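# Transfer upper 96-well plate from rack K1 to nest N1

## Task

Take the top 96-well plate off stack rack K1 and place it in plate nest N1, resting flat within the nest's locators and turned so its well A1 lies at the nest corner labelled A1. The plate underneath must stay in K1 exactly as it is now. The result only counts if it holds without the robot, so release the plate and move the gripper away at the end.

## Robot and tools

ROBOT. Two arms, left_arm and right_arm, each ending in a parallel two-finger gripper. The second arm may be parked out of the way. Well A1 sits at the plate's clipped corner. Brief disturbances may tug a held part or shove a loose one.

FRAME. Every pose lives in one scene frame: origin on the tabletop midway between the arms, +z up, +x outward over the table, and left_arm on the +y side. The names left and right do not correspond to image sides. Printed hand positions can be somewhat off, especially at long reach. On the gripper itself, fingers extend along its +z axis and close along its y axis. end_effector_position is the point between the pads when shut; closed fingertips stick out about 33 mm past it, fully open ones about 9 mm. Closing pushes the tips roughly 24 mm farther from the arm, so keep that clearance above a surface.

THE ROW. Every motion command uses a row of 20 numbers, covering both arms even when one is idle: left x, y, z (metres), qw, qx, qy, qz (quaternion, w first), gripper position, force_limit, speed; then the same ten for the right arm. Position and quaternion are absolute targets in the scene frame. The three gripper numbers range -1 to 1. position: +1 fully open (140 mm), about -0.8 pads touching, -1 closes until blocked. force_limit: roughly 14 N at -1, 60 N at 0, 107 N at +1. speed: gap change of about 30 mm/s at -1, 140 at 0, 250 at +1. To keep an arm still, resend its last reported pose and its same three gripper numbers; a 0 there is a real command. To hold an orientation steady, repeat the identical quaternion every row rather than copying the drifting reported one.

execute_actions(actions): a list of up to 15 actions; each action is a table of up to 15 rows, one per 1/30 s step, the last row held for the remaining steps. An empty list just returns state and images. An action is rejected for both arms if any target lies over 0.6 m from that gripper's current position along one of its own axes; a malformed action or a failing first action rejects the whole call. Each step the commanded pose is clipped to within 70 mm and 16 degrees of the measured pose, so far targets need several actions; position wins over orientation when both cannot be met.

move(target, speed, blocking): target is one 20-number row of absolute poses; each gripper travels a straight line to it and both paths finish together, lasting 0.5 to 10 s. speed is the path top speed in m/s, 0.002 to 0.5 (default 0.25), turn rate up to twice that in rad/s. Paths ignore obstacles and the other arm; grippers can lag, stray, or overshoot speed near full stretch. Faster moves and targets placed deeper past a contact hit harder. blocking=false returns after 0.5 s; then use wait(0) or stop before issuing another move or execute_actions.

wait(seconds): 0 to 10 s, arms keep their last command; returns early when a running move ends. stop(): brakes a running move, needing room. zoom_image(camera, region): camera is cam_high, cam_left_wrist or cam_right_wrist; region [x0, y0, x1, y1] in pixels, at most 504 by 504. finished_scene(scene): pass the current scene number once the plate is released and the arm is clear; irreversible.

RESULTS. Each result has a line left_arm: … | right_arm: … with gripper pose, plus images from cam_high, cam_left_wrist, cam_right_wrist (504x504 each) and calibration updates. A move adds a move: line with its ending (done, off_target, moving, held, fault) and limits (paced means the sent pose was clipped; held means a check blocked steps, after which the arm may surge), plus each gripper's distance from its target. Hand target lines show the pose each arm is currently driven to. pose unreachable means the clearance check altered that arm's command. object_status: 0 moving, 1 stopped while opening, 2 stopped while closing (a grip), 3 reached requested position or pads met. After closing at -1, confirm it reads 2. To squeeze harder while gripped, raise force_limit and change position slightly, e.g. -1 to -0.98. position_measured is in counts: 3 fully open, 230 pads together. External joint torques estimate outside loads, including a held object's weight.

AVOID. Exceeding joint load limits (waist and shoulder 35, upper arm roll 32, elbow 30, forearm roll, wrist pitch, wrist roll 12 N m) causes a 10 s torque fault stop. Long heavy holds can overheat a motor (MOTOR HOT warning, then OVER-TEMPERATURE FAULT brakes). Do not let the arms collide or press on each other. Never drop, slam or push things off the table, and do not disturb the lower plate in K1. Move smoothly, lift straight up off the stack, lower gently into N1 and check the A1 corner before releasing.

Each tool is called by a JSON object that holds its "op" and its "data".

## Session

{"op": "execute_actions", "data": {"actions": []}}

Scene clock: 0.00 s.
left_arm: end_effector_position=(+0.4912, +0.3129, +0.4140) position_measured=3 object_status=3 end_effector_quat_wxyz=(+0.008, +0.883, -0.469, -0.004) | right_arm: end_effector_position=(+0.3146, -0.7896, +0.1537) position_measured=3 object_status=3 end_effector_quat_wxyz=(+0.163, +0.404, +0.619, +0.654)
Joint positions: left_arm=[ 0.016 -0.002 -0.005 -1.568 -0.013  1.555 -0.789] | right_arm=[-1.226  0.856 -0.122 -1.536  1.088  1.182  0.933]
Joint velocities: left_arm=[ 0.001 -0.     0.     0.     0.     0.001  0.001] | right_arm=[ 0.     0.001 -0.001  0.    -0.001  0.001  0.   ]
Joint torques (N m, as the joint torque sensors report them, + toward a larger angle): no reading
External joint torques (N m, as the arm's controller estimates them; a push from outside toward a larger angle lowers the number): no reading
Hand target (left_arm): +0.491, +0.313, +0.414; +0.008, +0.883, -0.469, -0.004
Hand target (right_arm): +0.315, -0.790, +0.154; +0.163, +0.404, +0.619, +0.654
camera_calibration (this result's frames):
cam_right_wrist: T_world_to_cam=[[0.210114, -0.0874402, 0.973759, -0.28032], [0.410653, -0.895981, -0.169065, -0.801906], [0.887252, 0.4354, -0.15235, 0.277396], [0, 0, 0, 1]] pos_world=[0.142085, -0.863782, 0.179651]

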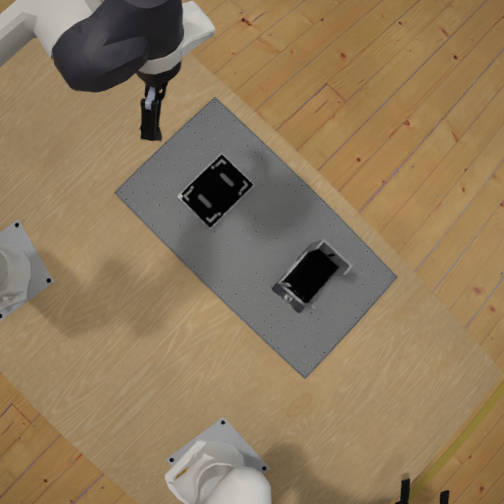

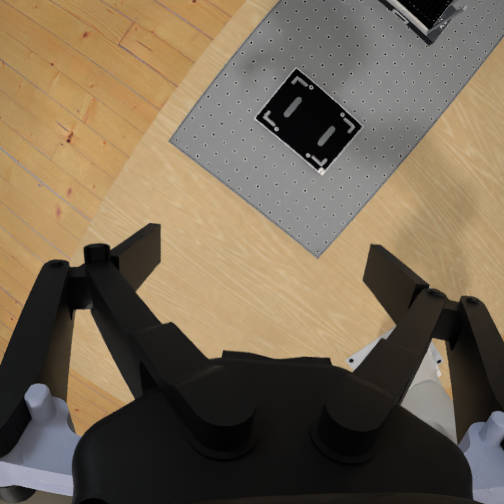

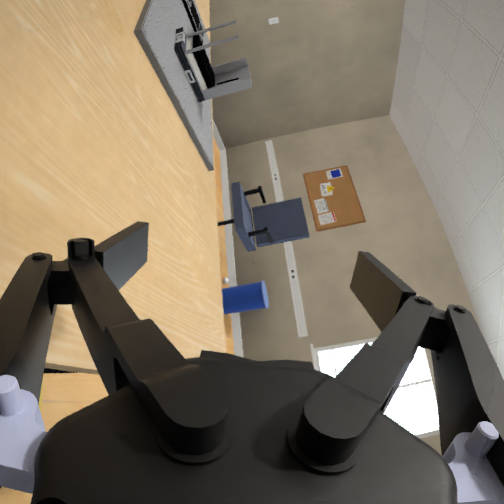

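{"op": "zoom_image", "data": {"camera": "cam_high", "region": [260,225,360,325]}}

{"op": "zoom_image", "data": {"camera": "cam_high", "region": [165,140,265,240]}}

Region (260, 225, 360, 325) of cam_high's 504x504 image, scaled by 5.040, with more detail than that image has.

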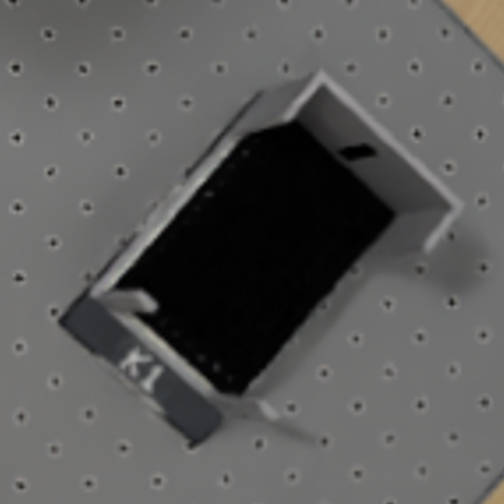

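Region (165, 140, 265, 240) of cam_high's 504x504 image, scaled by 5.040, with more detail than that image has.

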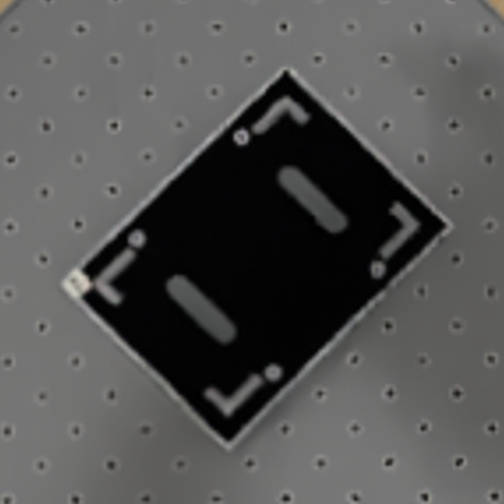

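{"op": "move", "data": {"target": [0.513,-0.148,0.2,0,0.035,-0.999,0,0.7,0,0,0.3146,-0.7896,0.1537,0.163,0.404,0.619,0.654,1,0,0], "speed": 0.35}}

{"op": "zoom_image", "data": {"camera": "cam_left_wrist", "region": [140,90,380,330]}}

Scene clock: 12.47 s.
left_arm: end_effector_position=(+0.5193, -0.1421, +0.2009) position_measured=41 object_status=3 end_effector_quat_wxyz=(+0.018, -0.045, +0.999, -0.020) | right_arm: end_effector_position=(+0.3146, -0.7896, +0.1537) position_measured=3 object_status=3 end_effector_quat_wxyz=(+0.163, +0.404, +0.619, +0.654)
Joint positions: left_arm=[-0.445  1.067 -0.456 -0.501  0.401  1.578  0.617] | right_arm=[-1.226  0.856 -0.122 -1.536  1.088  1.182  0.933]
Joint velocities: left_arm=[-0.004 -0.001  0.013  0.001 -0.004 -0.004  0.03 ] | right_arm=[ 0.     0.002 -0.    -0.     0.001 -0.001  0.001]
Joint torques (N m, as the joint torque sensors report them, + toward a larger angle): left_arm=[ -1.61 -59.33  -3.63  22.01   0.12   2.17   0.48] | right_arm=[  0.05 -49.77   0.25  19.77   1.97  -1.85   0.07]
External joint torques (N m, as the arm's controller estimates them; a push from outside toward a larger angle lowers the number): left_arm=[-1.63 -2.19  1.    0.42 -0.68 -0.42  0.49] | right_arm=[ 0.    0.47  0.57  0.75 -0.08 -0.11  0.01]
Hand target (left_arm): +0.518, -0.142, +0.200; +0.017, -0.037, +0.999, -0.018
Hand target (right_arm): +0.315, -0.790, +0.154; +0.163, +0.404, +0.619, +0.654
Off the commanded pose (left_arm): 0.009 m, 3 deg.
Off the commanded pose (right_arm): 0.000 m, 0 deg.
elbow stopped short (left arm): the move would have taken joint 4 (elbow) straighter than the controller allows; a more bent joint 4 avoids this.
move: off_target (left_arm)
camera_calibration (this result's frames):
cam_left_wrist: T_world_to_cam=[[-0.160798, 0.986196, -0.0395108, 0.2369], [0.92893, 0.164745, 0.331583, -0.520184], [0.333515, 0.0166151, -0.942598, 0.208843], [0, 0, 0, 1]] pos_world=[0.451655, -0.151402, 0.3787]
cam_right_wrist: T_world_to_cam=[[0.210114, -0.0874397, 0.973759, -0.28032], [0.410653, -0.895981, -0.169065, -0.801907], [0.887252, 0.4354, -0.15235, 0.277396], [0, 0, 0, 1]] pos_world=[0.142085, -0.863782, 0.179651]

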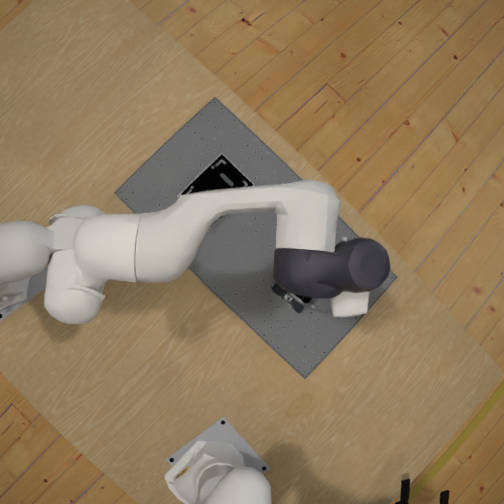

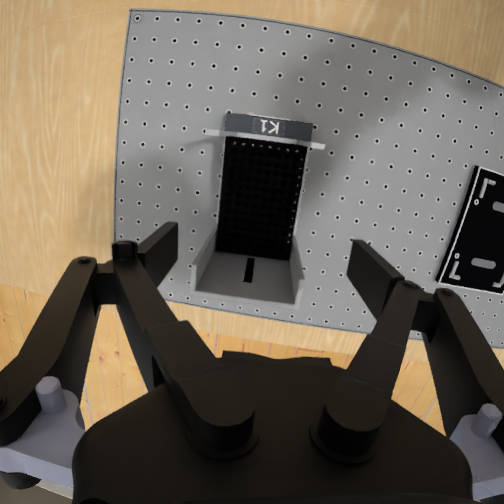

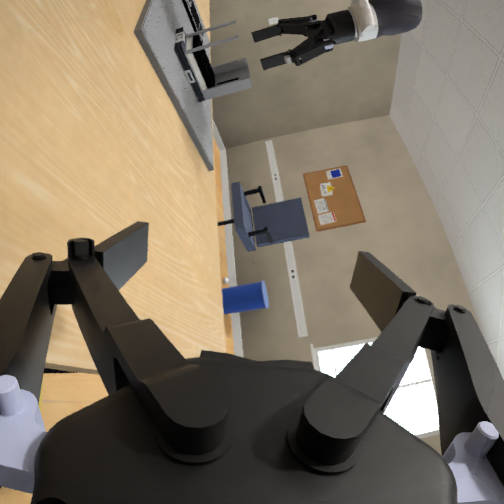

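Region (140, 90, 380, 330) of cam_left_wrist's 504x504 image, scaled by 2.100, with more detail than that image has.

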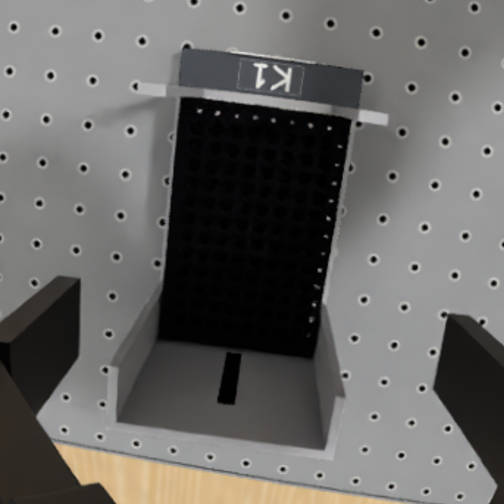

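{"op": "move", "data": {"target": [0.35,0.5,0.35,0,0.035,-0.999,0,1,0,0,0.4,-0.55,0.3,0,-0.035,0.999,0,0.7,0,0], "speed": 0.35}}

{"op": "move", "data": {"target": [0.35,0.5,0.35,0,0.035,-0.999,0,1,0,0,0.513,-0.148,0.2,0,-0.035,0.999,0,0.7,0,0], "speed": 0.3}}

{"op": "zoom_image", "data": {"camera": "cam_right_wrist", "region": [140,90,380,330]}}

action 0: the call puts the target (left_arm/x, left_arm/y, left_arm/z) 0.648 m from left_arm's end_effector_position in the last result along the gripper's own y axis as it stood there; a target may be at most 0.6 m away along each of those axes, so nothing of the call was run and nothing moved. Command a nearer target, and go on from there in a later call.

action 0: the call puts the target (left_arm/x, left_arm/y, left_arm/z) 0.648 m from left_arm's end_effector_position in the last result along the gripper's own y axis as it stood there; a target may be at most 0.6 m away along each of those axes, so nothing of the call was run and nothing moved. Command a nearer target, and go on from there in a later call.

Region (140, 90, 380, 330) of cam_right_wrist's 504x504 image, scaled by 2.100, with more detail than that image has.

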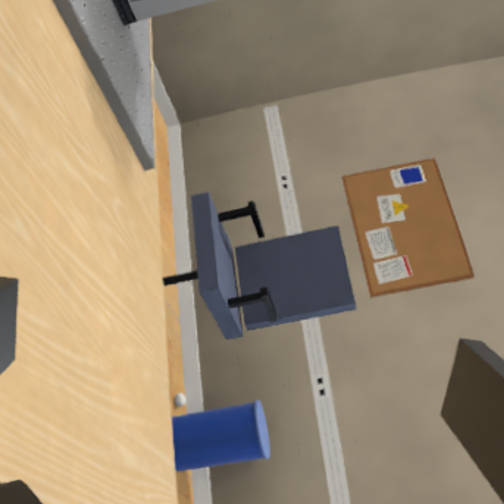

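{"op": "move", "data": {"target": [0.4,0.4,0.35,0,0.035,-0.999,0,1,0,0,0.4,-0.55,0.3,0,-0.035,0.999,0,0.7,0,0], "speed": 0.35}}

{"op": "move", "data": {"target": [0.35,0.6,0.35,0,0.035,-0.999,0,1,0,0,0.513,-0.148,0.2,0,-0.035,0.999,0,0.7,0,0], "speed": 0.3}}

{"op": "zoom_image", "data": {"camera": "cam_right_wrist", "region": [140,90,380,330]}}

Scene clock: 28.67 s.
left_arm: end_effector_position=(+0.3954, +0.3919, +0.3497) position_measured=3 object_status=3 end_effector_quat_wxyz=(+0.006, -0.042, +0.999, -0.005) | right_arm: end_effector_position=(+0.4030, -0.5409, +0.3032) position_measured=41 object_status=3 end_effector_quat_wxyz=(-0.000, -0.052, +0.999, +0.016)
Joint positions: left_arm=[ 0.327 -0.385 -0.156 -2.136 -0.068  1.767  1.476] | right_arm=[-0.624 -0.299  0.287 -2.16   0.116  1.854  0.954]
Joint velocities: left_arm=[-0.001  0.001  0.001 -0.     0.002 -0.     0.026] | right_arm=[-0.    -0.001  0.     0.001 -0.001  0.001  0.013]
Joint torques (N m, as the joint torque sensors report them, + toward a larger angle): left_arm=[ -1.29 -20.16   2.63  22.84   1.32   2.08   0.41] | right_arm=[ -0.96 -20.2   -1.13  23.03  -0.33   2.94   0.39]
External joint torques (N m, as the arm's controller estimates them; a push from outside toward a larger angle lowers the number): left_arm=[-1.29 -1.81  1.17 -1.44  0.53 -0.37  0.42] | right_arm=[-0.98  0.13  1.67 -1.31 -1.14  0.53  0.39]
Hand target (left_arm): +0.394, +0.393, +0.349; +0.004, -0.035, +0.999, -0.004
Hand target (right_arm): +0.402, -0.543, +0.303; -0.001, -0.046, +0.999, +0.014
Off the commanded pose (left_arm): 0.009 m, 1 deg.
Off the commanded pose (right_arm): 0.010 m, 3 deg.
move: off_target (left_arm, right_arm)
camera_calibration (this result's frames):
cam_left_wrist: T_world_to_cam=[[-0.156001, 0.987732, -0.00702559, -0.3176], [0.938238, 0.1504, 0.311591, -0.533368], [0.308825, 0.0420168, -0.95019, 0.38397], [0, 0, 0, 1]] pos_world=[0.332301, 0.377789, 0.528805]
cam_right_wrist: T_world_to_cam=[[-0.227553, 0.973357, 0.028222, 0.614087], [0.931894, 0.20927, 0.296276, -0.343362], [0.282476, 0.0937184, -0.954685, 0.41564], [0, 0, 0, 1]] pos_world=[0.342306, -0.564824, 0.481205]

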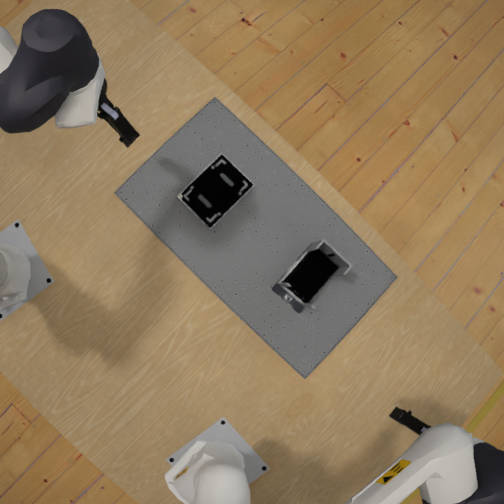

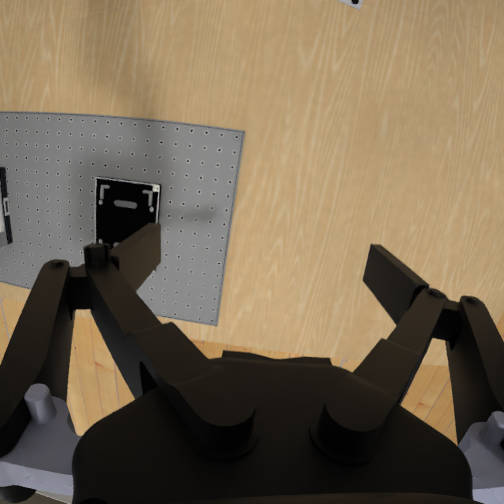

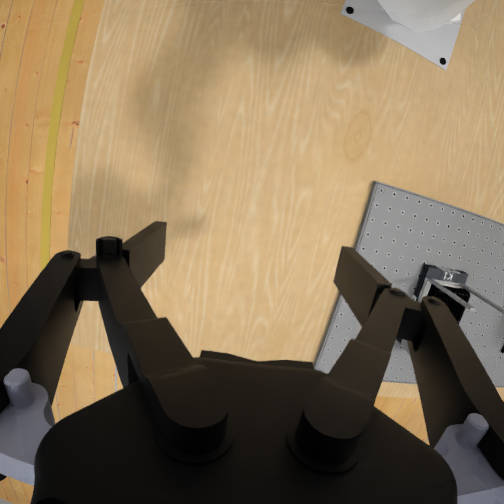

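Scene clock: 31.33 s.
left_arm: end_effector_position=(+0.3497, +0.5975, +0.3506) position_measured=3 object_status=3 end_effector_quat_wxyz=(+0.004, -0.039, +0.999, -0.002) | right_arm: end_effector_position=(+0.5091, -0.1427, +0.2002) position_measured=41 object_status=3 end_effector_quat_wxyz=(-0.004, -0.040, +0.999, +0.009)
Joint positions: left_arm=[ 0.369 -0.415  0.21  -2.154  0.079  1.753  1.835] | right_arm=[-0.367  0.143  0.898 -2.004 -0.107  2.09   1.94 ]
Joint velocities: left_arm=[ 0.001 -0.    -0.001 -0.     0.    -0.001  0.006] | right_arm=[ 0.001  0.004  0.     0.003 -0.003 -0.004  0.032]
Joint torques (N m, as the joint torque sensors report them, + toward a larger angle): left_arm=[ -0.44 -16.83  -2.68  24.41   1.21   2.01   0.44] | right_arm=[  1.95 -22.36   3.13  24.7   -0.47   2.22   0.42]
External joint torques (N m, as the arm's controller estimates them; a push from outside toward a larger angle lowers the number): left_arm=[-0.44 -0.14  0.28  0.22  0.4  -0.41  0.44] | right_arm=[ 2.03  0.82 -0.45  1.19 -1.21 -0.19  0.42]
Hand target (left_arm): +0.349, +0.598, +0.350; +0.003, -0.035, +0.999, -0.002
Hand target (right_arm): +0.509, -0.143, +0.200; -0.005, -0.033, +0.999, +0.007
Off the commanded pose (left_arm): 0.003 m, 1 deg.
Off the commanded pose (right_arm): 0.007 m, 1 deg.
move: off_target (right_arm)
camera_calibration (this result's frames):
cam_left_wrist: T_world_to_cam=[[-0.150272, 0.988643, -0.001867, -0.532229], [0.940245, 0.143498, 0.308785, -0.517345], [0.305546, 0.0446461, -0.95113, 0.390196], [0, 0, 0, 1]] pos_world=[0.28723, 0.583002, 0.529882]
cam_right_wrist: T_world_to_cam=[[-0.204571, 0.978741, 0.0147101, 0.245292], [0.938842, 0.191934, 0.285899, -0.499059], [0.276997, 0.0722969, -0.958147, 0.250476], [0, 0, 0, 1]] pos_world=[0.449335, -0.1624, 0.379064]

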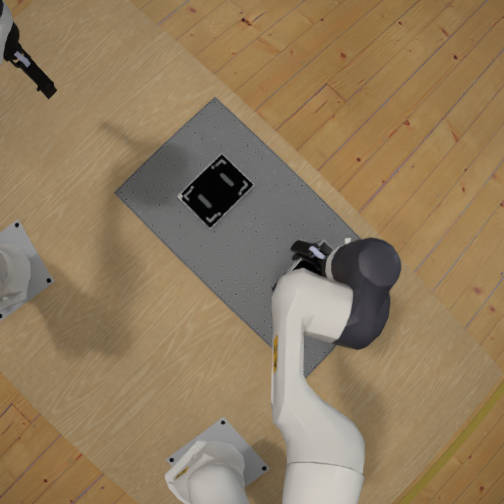

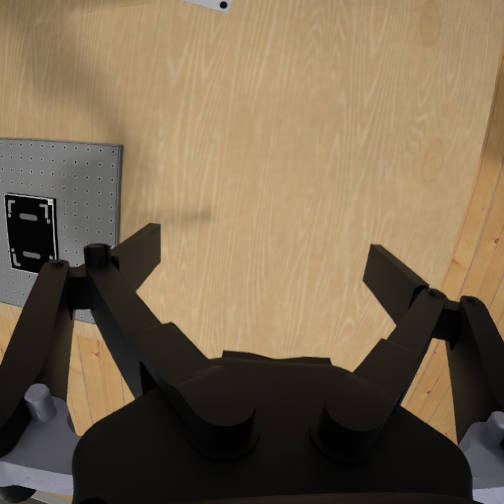

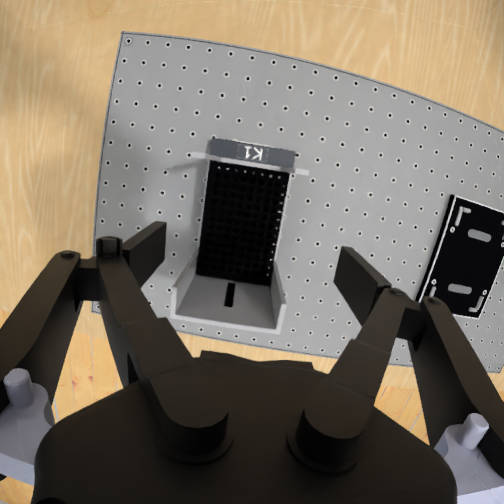

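Region (140, 90, 380, 330) of cam_right_wrist's 504x504 image, scaled by 2.100, with more detail than that image has.

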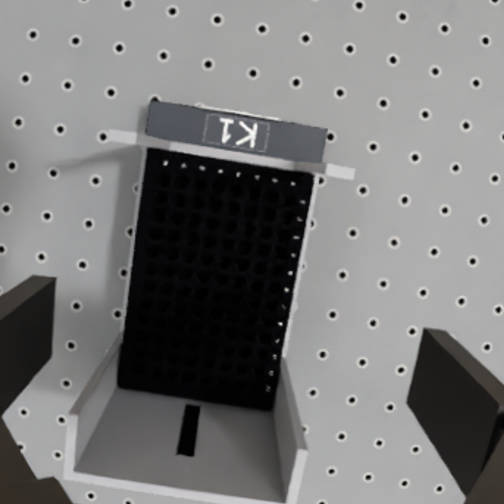

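{"op": "move", "data": {"target": [0.35,0.6,0.35,0,0.035,-0.999,0,1,0,0,0.516,-0.154,0.09,0,-0.042,0.999,0,0.5,0,0], "speed": 0.1}}

{"op": "zoom_image", "data": {"camera": "cam_right_wrist", "region": [140,110,380,350]}}

Scene clock: 39.27 s.
left_arm: end_effector_position=(+0.3505, +0.5991, +0.3502) position_measured=3 object_status=3 end_effector_quat_wxyz=(+0.002, -0.038, +0.999, -0.001) | right_arm: end_effector_position=(+0.5157, -0.1552, +0.0890) position_measured=66 object_status=3 end_effector_quat_wxyz=(-0.003, -0.045, +0.999, -0.000)
Joint positions: left_arm=[ 0.369 -0.408  0.21  -2.148  0.082  1.75   1.837] | right_arm=[-0.271  0.341  0.781 -2.097 -0.323  2.311  2.055]
Joint velocities: left_arm=[-0.     0.002  0.    -0.001  0.001 -0.001 -0.001] | right_arm=[ 0.01  -0.    -0.01  -0.001  0.     0.011  0.02 ]
Joint torques (N m, as the joint torque sensors report them, + toward a larger angle): left_arm=[ -0.34 -17.29  -2.82  24.28   1.32   2.04   0.4 ] | right_arm=[  0.99 -29.83   6.47  20.47  -0.38   3.02   0.49]
External joint torques (N m, as the arm's controller estimates them; a push from outside toward a larger angle lowers the number): left_arm=[-0.32 -0.4   0.1   0.09  0.5  -0.38  0.4 ] | right_arm=[ 0.84 -0.13 -1.35 -0.25 -1.    0.63  0.49]
Hand target (left_arm): +0.350, +0.600, +0.350; +0.000, -0.035, +0.999, +0.000
Hand target (right_arm): +0.517, -0.155, +0.089; -0.000, -0.040, +0.999, -0.001
Off the commanded pose (left_arm): 0.001 m, 0 deg.
Off the commanded pose (right_arm): 0.002 m, 1 deg.
move: done
camera_calibration (this result's frames):
cam_left_wrist: T_world_to_cam=[[-0.148527, 0.988906, 0.001906, -0.535734], [0.942017, 0.140898, 0.304551, -0.515794], [0.300904, 0.0470297, -0.952494, 0.390157], [0, 0, 0, 1]] pos_world=[0.288916, 0.584117, 0.529729]
cam_right_wrist: T_world_to_cam=[[-0.215138, 0.976577, -0.0037059, 0.267252], [0.935878, 0.207253, 0.28492, -0.467046], [0.279014, 0.0578288, -0.958544, 0.139718], [0, 0, 0, 1]] pos_world=[0.45561, -0.172275, 0.267987]

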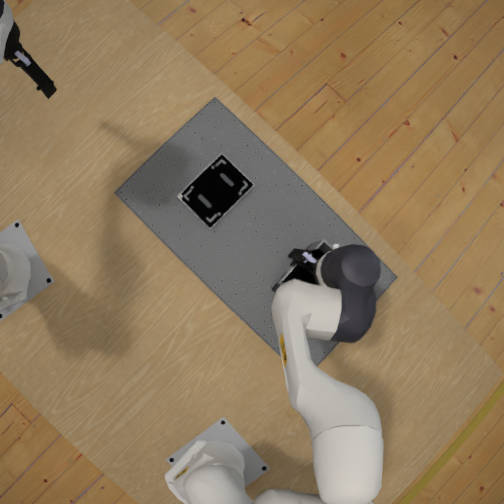

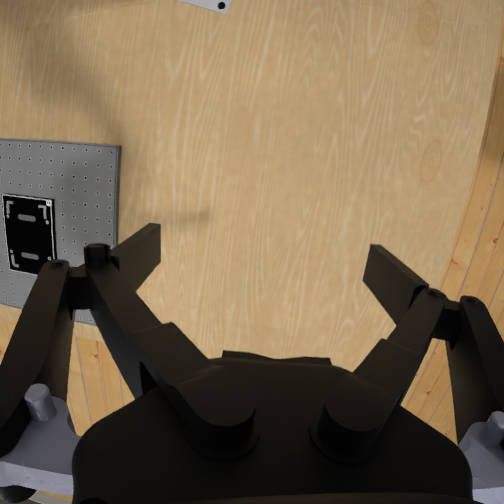

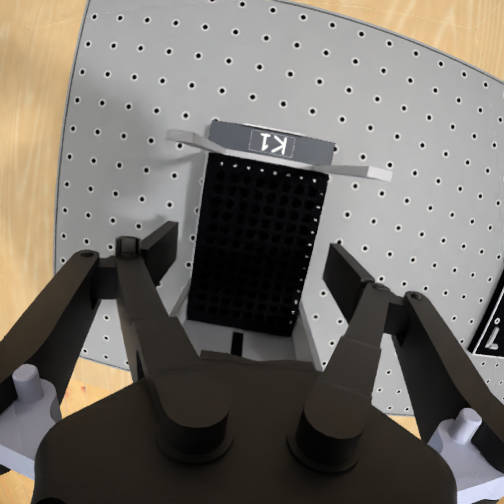

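Region (140, 110, 380, 350) of cam_right_wrist's 504x504 image, scaled by 2.100, with more detail than that image has.

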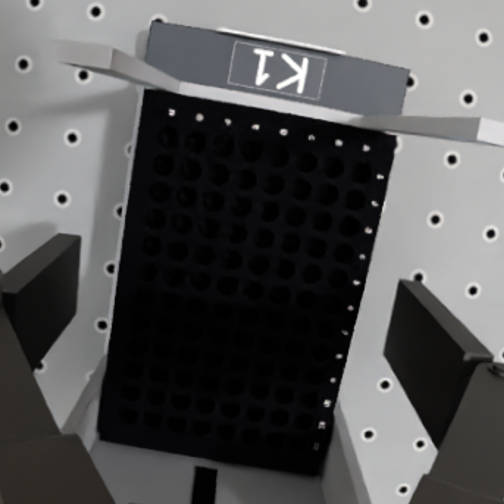

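{"op": "move", "data": {"target": [0.35,0.6,0.35,0,0.035,-0.999,0,1,0,0,0.516,-0.154,0.076,0,-0.021,1,0,0.5,0,0], "speed": 0.02}}

{"op": "move", "data": {"target": [0.35,0.6,0.35,0,0.035,-0.999,0,1,0,0,0.516,-0.154,0.076,0,-0.021,1,0,-1,-0.2,-0.7]}}

{"op": "zoom_image", "data": {"camera": "cam_right_wrist", "region": [140,110,380,350]}}

Scene clock: 44.40 s.
left_arm: end_effector_position=(+0.3505, +0.5991, +0.3502) position_measured=3 object_status=3 end_effector_quat_wxyz=(+0.001, -0.038, +0.999, -0.001) | right_arm: end_effector_position=(+0.5159, -0.1545, +0.0769) position_measured=66 object_status=3 end_effector_quat_wxyz=(-0.001, -0.026, +1.000, +0.000)
Joint positions: left_arm=[ 0.369 -0.408  0.21  -2.148  0.082  1.75   1.837] | right_arm=[-0.24   0.356  0.746 -2.106 -0.334  2.342  2.101]
Joint velocities: left_arm=[ 0.     0.001  0.001  0.     0.    -0.001 -0.001] | right_arm=[ 0.014 -0.001 -0.012  0.001 -0.002  0.01   0.02 ]
Joint torques (N m, as the joint torque sensors report them, + toward a larger angle): left_arm=[ -0.45 -17.06  -2.63  24.32   1.31   2.03   0.4 ] | right_arm=[  1.41 -29.64   7.05  19.23  -0.29   2.95   0.38]
External joint torques (N m, as the arm's controller estimates them; a push from outside toward a larger angle lowers the number): left_arm=[-0.46 -0.04  0.27  0.1   0.49 -0.39  0.41] | right_arm=[ 1.38  1.03 -0.72 -1.29 -0.9   0.53  0.38]
Hand target (left_arm): +0.350, +0.600, +0.350; +0.000, -0.035, +0.999, +0.000
Hand target (right_arm): +0.516, -0.154, +0.076; -0.000, -0.021, +1.000, -0.000
Off the commanded pose (left_arm): 0.001 m, 0 deg.
Off the commanded pose (right_arm): 0.001 m, 1 deg.
move: done
camera_calibration (this result's frames):
cam_left_wrist: T_world_to_cam=[[-0.148464, 0.988916, 0.00201051, -0.535839], [0.94205, 0.140809, 0.30449, -0.515757], [0.300832, 0.0470999, -0.952513, 0.390188], [0, 0, 0, 1]] pos_world=[0.288936, 0.584146, 0.529779]
cam_right_wrist: T_world_to_cam=[[-0.177373, 0.98414, -0.00272275, 0.248214], [0.942107, 0.170595, 0.288674, -0.473108], [0.28456, 0.0486377, -0.957424, 0.123624], [0, 0, 0, 1]] pos_world=[0.454566, -0.16958, 0.25561]

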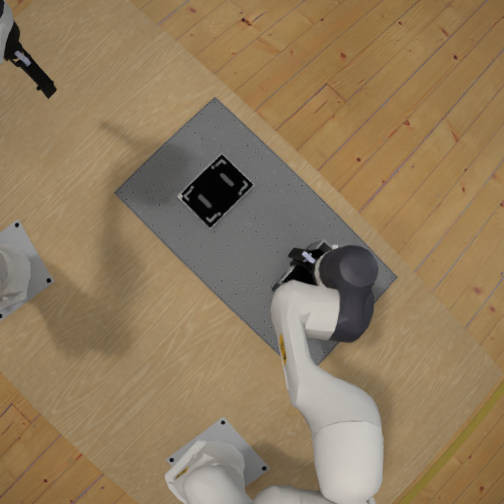

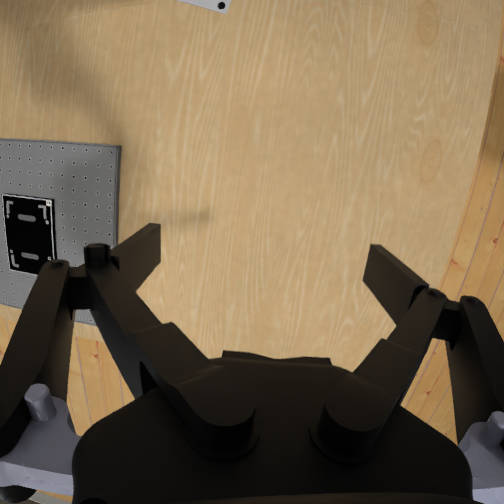

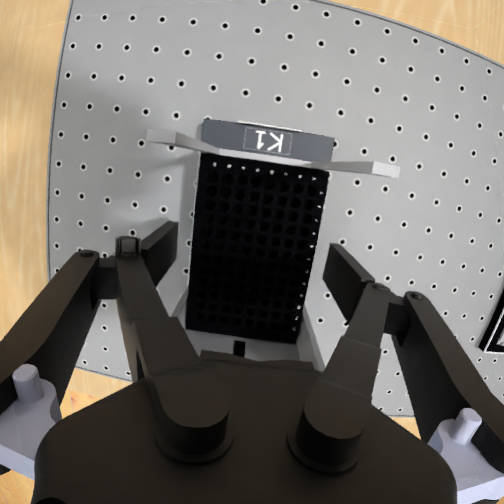

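Scene clock: 45.10 s.
left_arm: end_effector_position=(+0.3505, +0.5991, +0.3502) position_measured=3 object_status=3 end_effector_quat_wxyz=(+0.001, -0.038, +0.999, -0.001) | right_arm: end_effector_position=(+0.5164, -0.1542, +0.0774) position_measured=105 object_status=2 end_effector_quat_wxyz=(-0.000, -0.025, +1.000, +0.000)
Joint positions: left_arm=[ 0.369 -0.408  0.21  -2.148  0.082  1.75   1.837] | right_arm=[-0.239  0.355  0.745 -2.107 -0.334  2.343  2.104]
Joint velocities: left_arm=[ 0.     0.001  0.    -0.     0.    -0.     0.001] | right_arm=[ 0.001  0.001 -0.    -0.001  0.     0.002  0.004]
Joint torques (N m, as the joint torque sensors report them, + toward a larger angle): left_arm=[ -0.62 -16.82  -2.82  24.65   1.33   2.06   0.37] | right_arm=[  1.56 -29.65   6.67  19.38  -0.06   3.12   0.49]
External joint torques (N m, as the arm's controller estimates them; a push from outside toward a larger angle lowers the number): left_arm=[-0.71  0.1  -0.04  0.47  0.51 -0.36  0.37] | right_arm=[ 1.61  0.83 -0.96 -1.07 -0.67  0.72  0.49]
Hand target (left_arm): +0.350, +0.600, +0.350; +0.000, -0.035, +0.999, +0.000
Hand target (right_arm): +0.516, -0.154, +0.076; -0.000, -0.021, +1.000, +0.000
Off the commanded pose (left_arm): 0.001 m, 0 deg.
Off the commanded pose (right_arm): 0.001 m, 0 deg.
move: done
camera_calibration (this result's frames):
cam_left_wrist: T_world_to_cam=[[-0.148457, 0.988917, 0.00201592, -0.535847], [0.942052, 0.140801, 0.304489, -0.515756], [0.300831, 0.0471027, -0.952514, 0.390188], [0, 0, 0, 1]] pos_world=[0.288938, 0.584148, 0.529782]
cam_right_wrist: T_world_to_cam=[[-0.174772, 0.984604, -0.00319435, 0.246751], [0.941985, 0.16815, 0.290499, -0.474176], [0.286563, 0.0477622, -0.95687, 0.122796], [0, 0, 0, 1]] pos_world=[0.454603, -0.169084, 0.256036]

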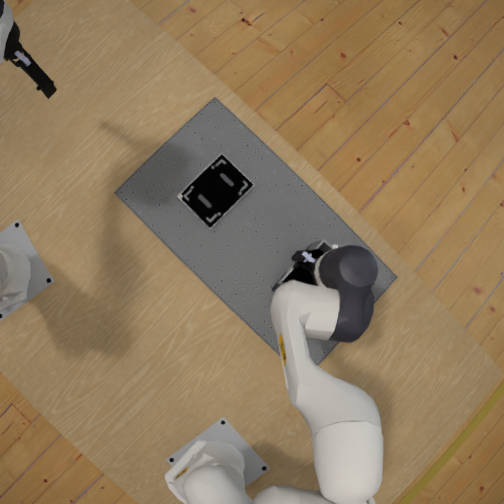

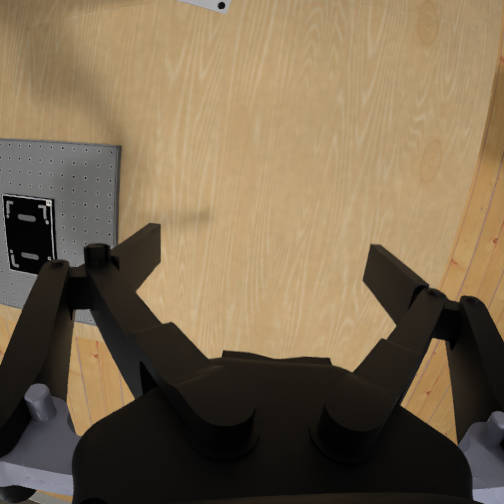

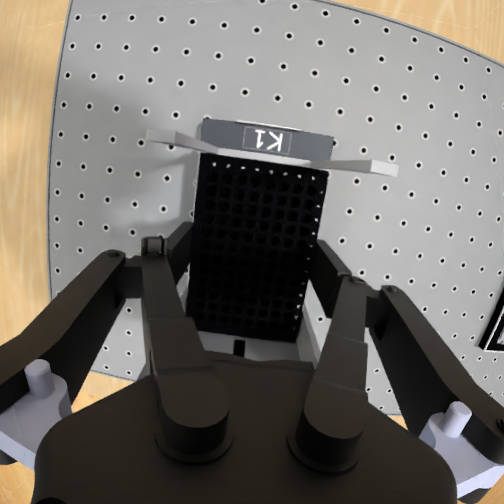

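Region (140, 110, 380, 350) of cam_right_wrist's 504x504 image, scaled by 2.100, with more detail than that image has.

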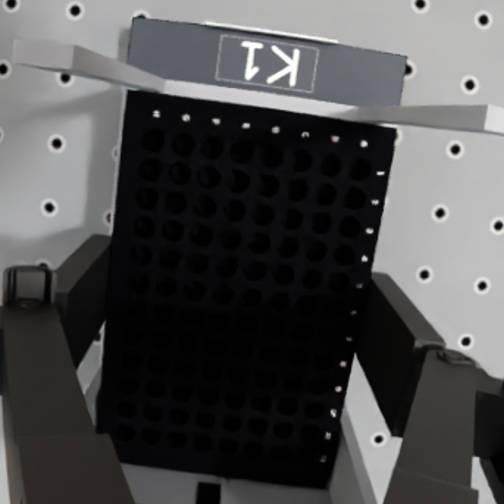

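{"op": "move", "data": {"target": [0.35,0.6,0.35,0,0.035,-0.999,0,1,0,0,0.5164,-0.154,0.205,0,-0.023,1,0,-1,-0.2,-0.7], "speed": 0.05}}

{"op": "move", "data": {"target": [0.35,0.6,0.35,0,0.035,-0.999,0,1,0,0,0.505,0.03,0.2,0,0.01,1,0,-1,-0.2,-0.7]}}

{"op": "move", "data": {"target": [0.35,0.6,0.35,0,0.035,-0.999,0,1,0,0,0.501,0.172,0.08,0,0.01,1,0,-1,-0.2,-0.7], "speed": 0.12}}

{"op": "zoom_image", "data": {"camera": "cam_right_wrist", "region": [160,110,360,250]}}

Scene clock: 54.00 s.
left_arm: end_effector_position=(+0.3506, +0.5992, +0.3502) position_measured=3 object_status=3 end_effector_quat_wxyz=(+0.001, -0.038, +0.999, -0.001) | right_arm: end_effector_position=(+0.5158, -0.1529, +0.2049) position_measured=105 object_status=2 end_effector_quat_wxyz=(+0.002, -0.021, +1.000, +0.000)
Joint positions: left_arm=[ 0.369 -0.408  0.21  -2.148  0.082  1.75   1.837] | right_arm=[-0.337  0.134  0.853 -1.995 -0.116  2.084  1.968]
Joint velocities: left_arm=[-0.    -0.001  0.    -0.002 -0.     0.001  0.   ] | right_arm=[ 0.001  0.001 -0.    -0.     0.004 -0.011 -0.014]
Joint torques (N m, as the joint torque sensors report them, + toward a larger angle): left_arm=[ -0.4  -17.32  -2.68  24.39   1.31   2.03   0.42] | right_arm=[ -1.08 -24.51   4.11  25.02   1.66   2.11  -0.34]
External joint torques (N m, as the arm's controller estimates them; a push from outside toward a larger angle lowers the number): left_arm=[-0.46 -0.37  0.15  0.23  0.48 -0.38  0.42] | right_arm=[-1.06 -0.48  0.85  1.48  0.92 -0.31 -0.34]
Hand target (left_arm): +0.350, +0.600, +0.350; +0.000, -0.035, +0.999, +0.000
Hand target (right_arm): +0.515, -0.153, +0.206; +0.000, -0.025, +1.000, +0.001
Off the commanded pose (left_arm): 0.001 m, 0 deg.
Off the commanded pose (right_arm): 0.001 m, 0 deg.
move: done
camera_calibration (this result's frames):
cam_left_wrist: T_world_to_cam=[[-0.148421, 0.988922, 0.00205373, -0.535891], [0.942065, 0.140757, 0.304467, -0.515744], [0.300806, 0.0471242, -0.952521, 0.390198], [0, 0, 0, 1]] pos_world=[0.288953, 0.584161, 0.529799]
cam_right_wrist: T_world_to_cam=[[-0.167782, 0.985817, -0.0037401, 0.242455], [0.941913, 0.161428, 0.294517, -0.512723], [0.290944, 0.0458919, -0.955639, 0.242093], [0, 0, 0, 1]] pos_world=[0.453185, -0.167358, 0.383266]

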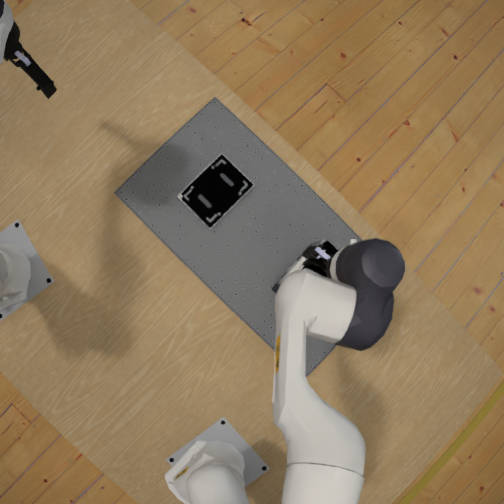

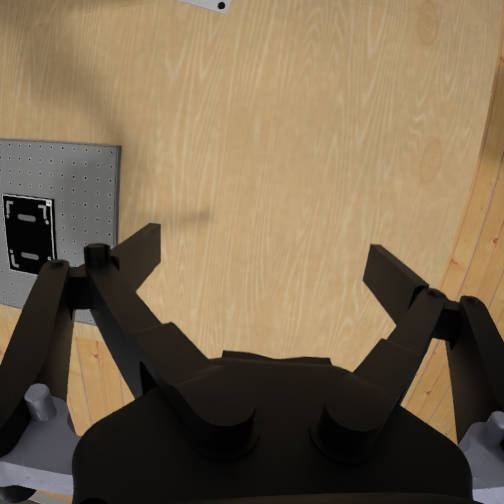

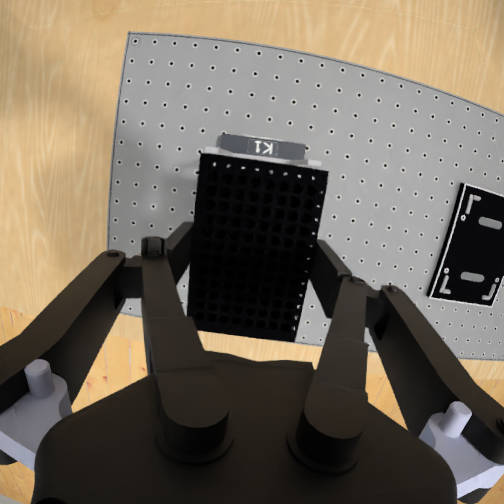

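Scene clock: 55.63 s.
left_arm: end_effector_position=(+0.3506, +0.5992, +0.3502) position_measured=3 object_status=3 end_effector_quat_wxyz=(+0.001, -0.038, +0.999, -0.001) | right_arm: end_effector_position=(+0.5028, +0.0299, +0.1990) position_measured=105 object_status=2 end_effector_quat_wxyz=(-0.003, +0.002, +1.000, +0.001)
Joint positions: left_arm=[ 0.369 -0.408  0.21  -2.148  0.082  1.75   1.837] | right_arm=[ 0.135  0.422  0.733 -1.669 -0.297  1.972  2.389]
Joint velocities: left_arm=[-0.001 -0.001 -0.     0.    -0.    -0.    -0.   ] | right_arm=[ 0.004 -0.001 -0.005  0.     0.002 -0.004  0.03 ]
Joint torques (N m, as the joint torque sensors report them, + toward a larger angle): left_arm=[ -0.54 -17.34  -2.77  24.47   1.32   2.04   0.39] | right_arm=[  1.9  -36.31   8.97  23.94   1.19   2.23   0.39]
External joint torques (N m, as the arm's controller estimates them; a push from outside toward a larger angle lowers the number): left_arm=[-0.47 -0.38  0.22  0.27  0.51 -0.38  0.39] | right_arm=[ 1.91  0.25 -0.08  0.89  0.38 -0.18  0.39]
Hand target (left_arm): +0.350, +0.600, +0.350; +0.000, -0.035, +0.999, +0.000
Hand target (right_arm): +0.502, +0.030, +0.199; -0.004, +0.011, +1.000, +0.000
Off the commanded pose (left_arm): 0.001 m, 0 deg.
Off the commanded pose (right_arm): 0.002 m, 1 deg.
move: done
camera_calibration (this result's frames):
cam_left_wrist: T_world_to_cam=[[-0.148417, 0.988923, 0.00206129, -0.535899], [0.942067, 0.14075, 0.304467, -0.515744], [0.300804, 0.0471299, -0.952521, 0.390197], [0, 0, 0, 1]] pos_world=[0.288956, 0.584163, 0.529802]
cam_right_wrist: T_world_to_cam=[[-0.121814, 0.992552, -0.00109977, 0.0362791], [0.950995, 0.117031, 0.286202, -0.529817], [0.284199, 0.0338175, -0.958169, 0.236152], [0, 0, 0, 1]] pos_world=[0.441158, 0.0180099, 0.377948]

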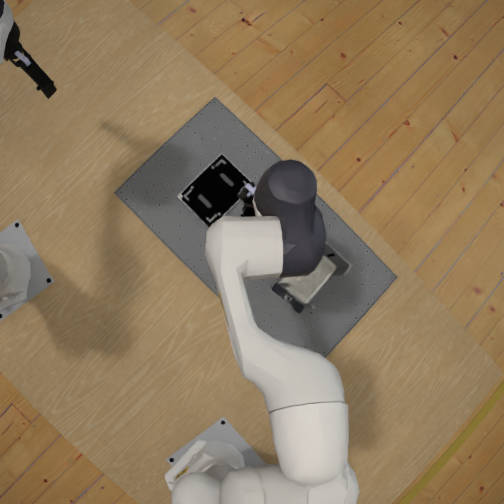

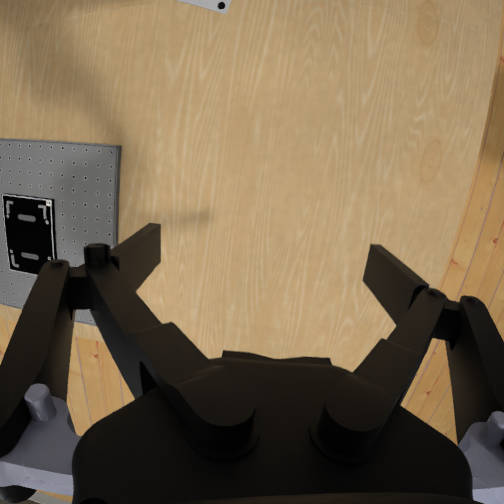

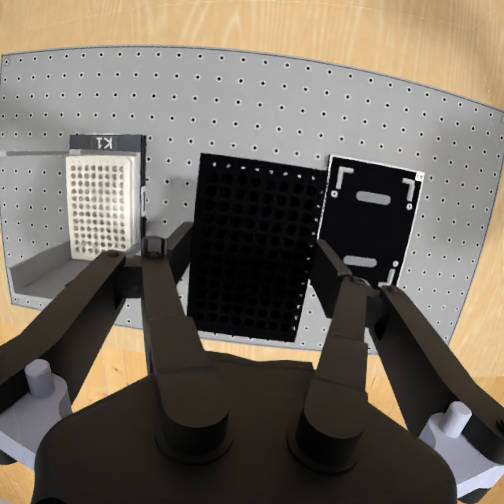

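Scene clock: 57.77 s.
left_arm: end_effector_position=(+0.3506, +0.5992, +0.3502) position_measured=3 object_status=3 end_effector_quat_wxyz=(+0.001, -0.038, +0.999, -0.001) | right_arm: end_effector_position=(+0.5004, +0.1710, +0.0785) position_measured=105 object_status=2 end_effector_quat_wxyz=(-0.002, +0.006, +1.000, -0.000)
Joint positions: left_arm=[ 0.369 -0.408  0.21  -2.148  0.082  1.75   1.837] | right_arm=[ 0.534  0.836  0.557 -1.297 -0.446  2.007  2.583]
Joint velocities: left_arm=[ 0.    -0.    -0.    -0.    -0.001  0.001  0.   ] | right_arm=[ 0.004  0.    -0.001  0.001 -0.    -0.002  0.01 ]
Joint torques (N m, as the joint torque sensors report them, + toward a larger angle): left_arm=[ -0.54 -17.35  -2.76  24.33   1.27   2.05   0.4 ] | right_arm=[  2.07 -51.07  12.26  23.11   0.9    2.21   0.42]
External joint torques (N m, as the arm's controller estimates them; a push from outside toward a larger angle lowers the number): left_arm=[-0.56 -0.33  0.11  0.09  0.45 -0.37  0.4 ] | right_arm=[ 1.78 -0.38  0.04  1.35  0.09 -0.22  0.42]
Hand target (left_arm): +0.350, +0.600, +0.350; +0.000, -0.035, +0.999, +0.000
Hand target (right_arm): +0.500, +0.171, +0.079; -0.001, +0.011, +1.000, -0.001
Off the commanded pose (left_arm): 0.001 m, 0 deg.
Off the commanded pose (right_arm): 0.002 m, 0 deg.
move: done
camera_calibration (this result's frames):
cam_left_wrist: T_world_to_cam=[[-0.148413, 0.988923, 0.00206744, -0.535905], [0.942068, 0.140744, 0.304466, -0.515743], [0.300803, 0.0471343, -0.952521, 0.390197], [0, 0, 0, 1]] pos_world=[0.288958, 0.584165, 0.529805]
cam_right_wrist: T_world_to_cam=[[-0.113865, 0.99349, -0.00363105, -0.108174], [0.951253, 0.110077, 0.288099, -0.508712], [0.286624, 0.0293505, -0.957594, 0.116099], [0, 0, 0, 1]] pos_world=[0.438319, 0.16006, 0.257343]

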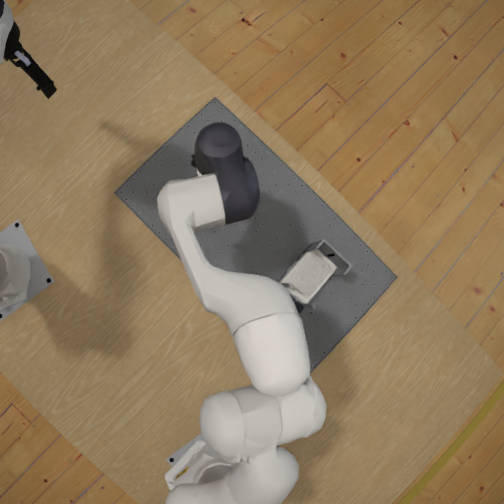

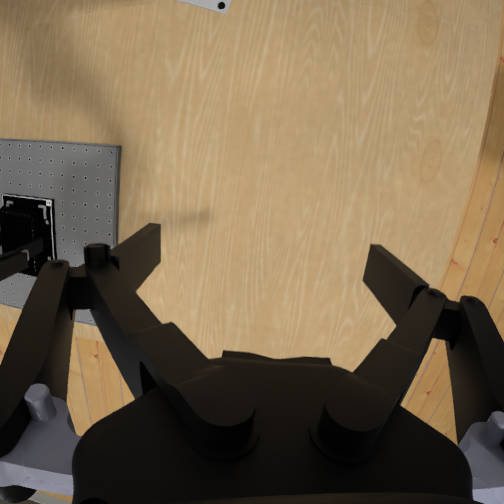

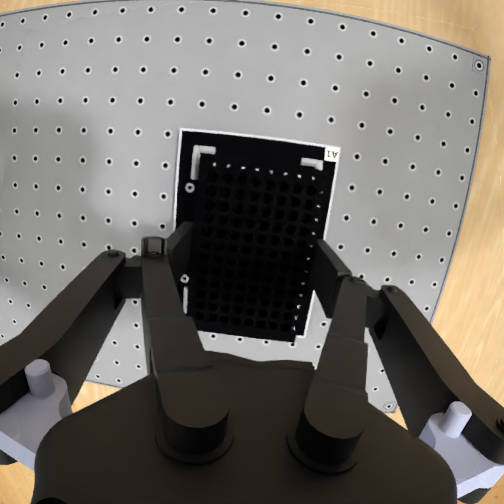

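Region (160, 110, 360, 250) of cam_right_wrist's 504x504 image, scaled by 2.520, with more detail than that image has; it fills the top 353 rows of this view, and the rest is white.

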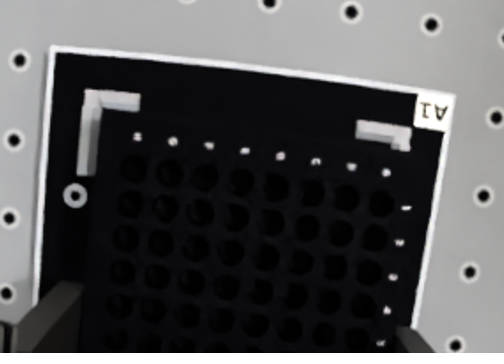

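{"op": "move", "data": {"target": [0.35,0.6,0.35,0,0.035,-0.999,0,1,0,0,0.4985,0.170,0.064,0,-0.015,1,0,-1,-0.2,-0.7], "speed": 0.02}}

{"op": "zoom_image", "data": {"camera": "cam_right_wrist", "region": [160,110,360,250]}}

Scene clock: 65.17 s.
left_arm: end_effector_position=(+0.3506, +0.5992, +0.3502) position_measured=3 object_status=3 end_effector_quat_wxyz=(+0.001, -0.038, +0.999, -0.001) | right_arm: end_effector_position=(+0.4964, +0.1709, +0.0645) position_measured=105 object_status=2 end_effector_quat_wxyz=(-0.002, -0.009, +1.000, -0.001)
Joint positions: left_arm=[ 0.369 -0.408  0.21  -2.148  0.082  1.75   1.837] | right_arm=[ 0.531  0.845  0.557 -1.321 -0.456  2.035  2.565]
Joint velocities: left_arm=[ 0.    -0.001  0.    -0.     0.     0.001  0.001] | right_arm=[ 0.001 -0.    -0.001 -0.    -0.     0.008 -0.014]
Joint torques (N m, as the joint torque sensors report them, + toward a larger angle): left_arm=[ -0.25 -17.27  -2.95  24.31   1.29   2.07   0.42] | right_arm=[ -1.07 -50.33  13.05  20.73  -0.31   3.1   -0.26]
External joint torques (N m, as the arm's controller estimates them; a push from outside toward a larger angle lowers the number): left_arm=[-0.25 -0.23 -0.05  0.05  0.47 -0.36  0.42] | right_arm=[-1.02  0.06  0.88 -0.78 -1.09  0.7  -0.26]
Hand target (left_arm): +0.350, +0.600, +0.350; +0.000, -0.035, +0.999, +0.000
Hand target (right_arm): +0.499, +0.170, +0.064; +0.000, -0.015, +1.000, -0.000
Off the commanded pose (left_arm): 0.001 m, 0 deg.
Off the commanded pose (right_arm): 0.002 m, 1 deg.
move: done
camera_calibration (this result's frames):
cam_left_wrist: T_world_to_cam=[[-0.148398, 0.988925, 0.00208919, -0.535927], [0.942074, 0.140724, 0.304456, -0.515737], [0.30079, 0.0471489, -0.952524, 0.390198], [0, 0, 0, 1]] pos_world=[0.288964, 0.584172, 0.529812]
cam_right_wrist: T_world_to_cam=[[-0.143719, 0.989609, -0.00435762, -0.0930534], [0.947795, 0.13891, 0.287034, -0.503993], [0.284657, 0.037122, -0.957911, 0.103454], [0, 0, 0, 1]] pos_world=[0.434859, 0.158256, 0.243357]

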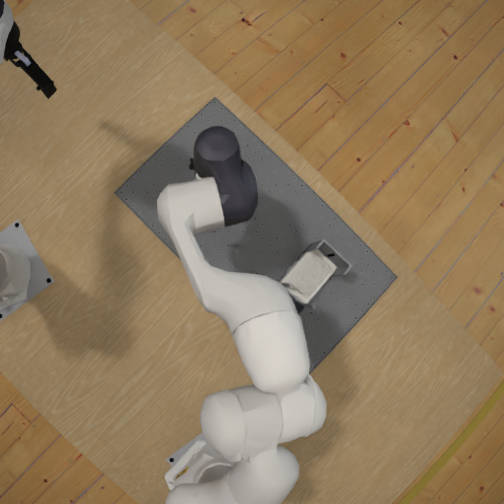

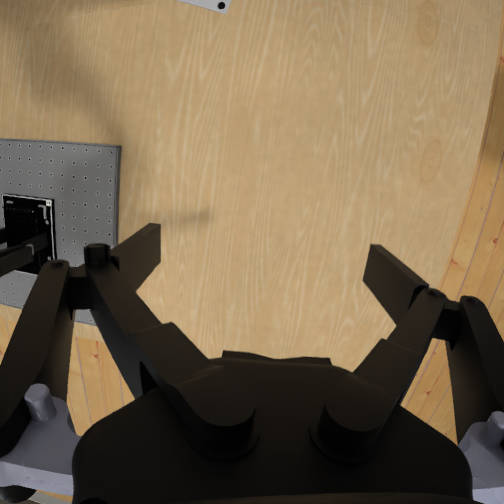

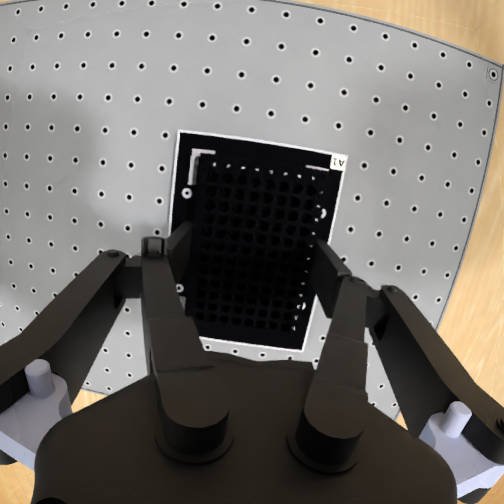

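Region (160, 110, 360, 250) of cam_right_wrist's 504x504 image, scaled by 2.520, with more detail than that image has; it fills the top 353 rows of this view, and the rest is white.

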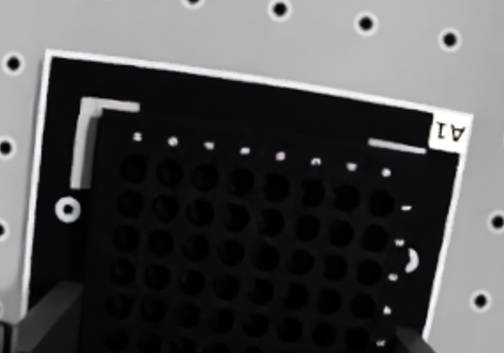

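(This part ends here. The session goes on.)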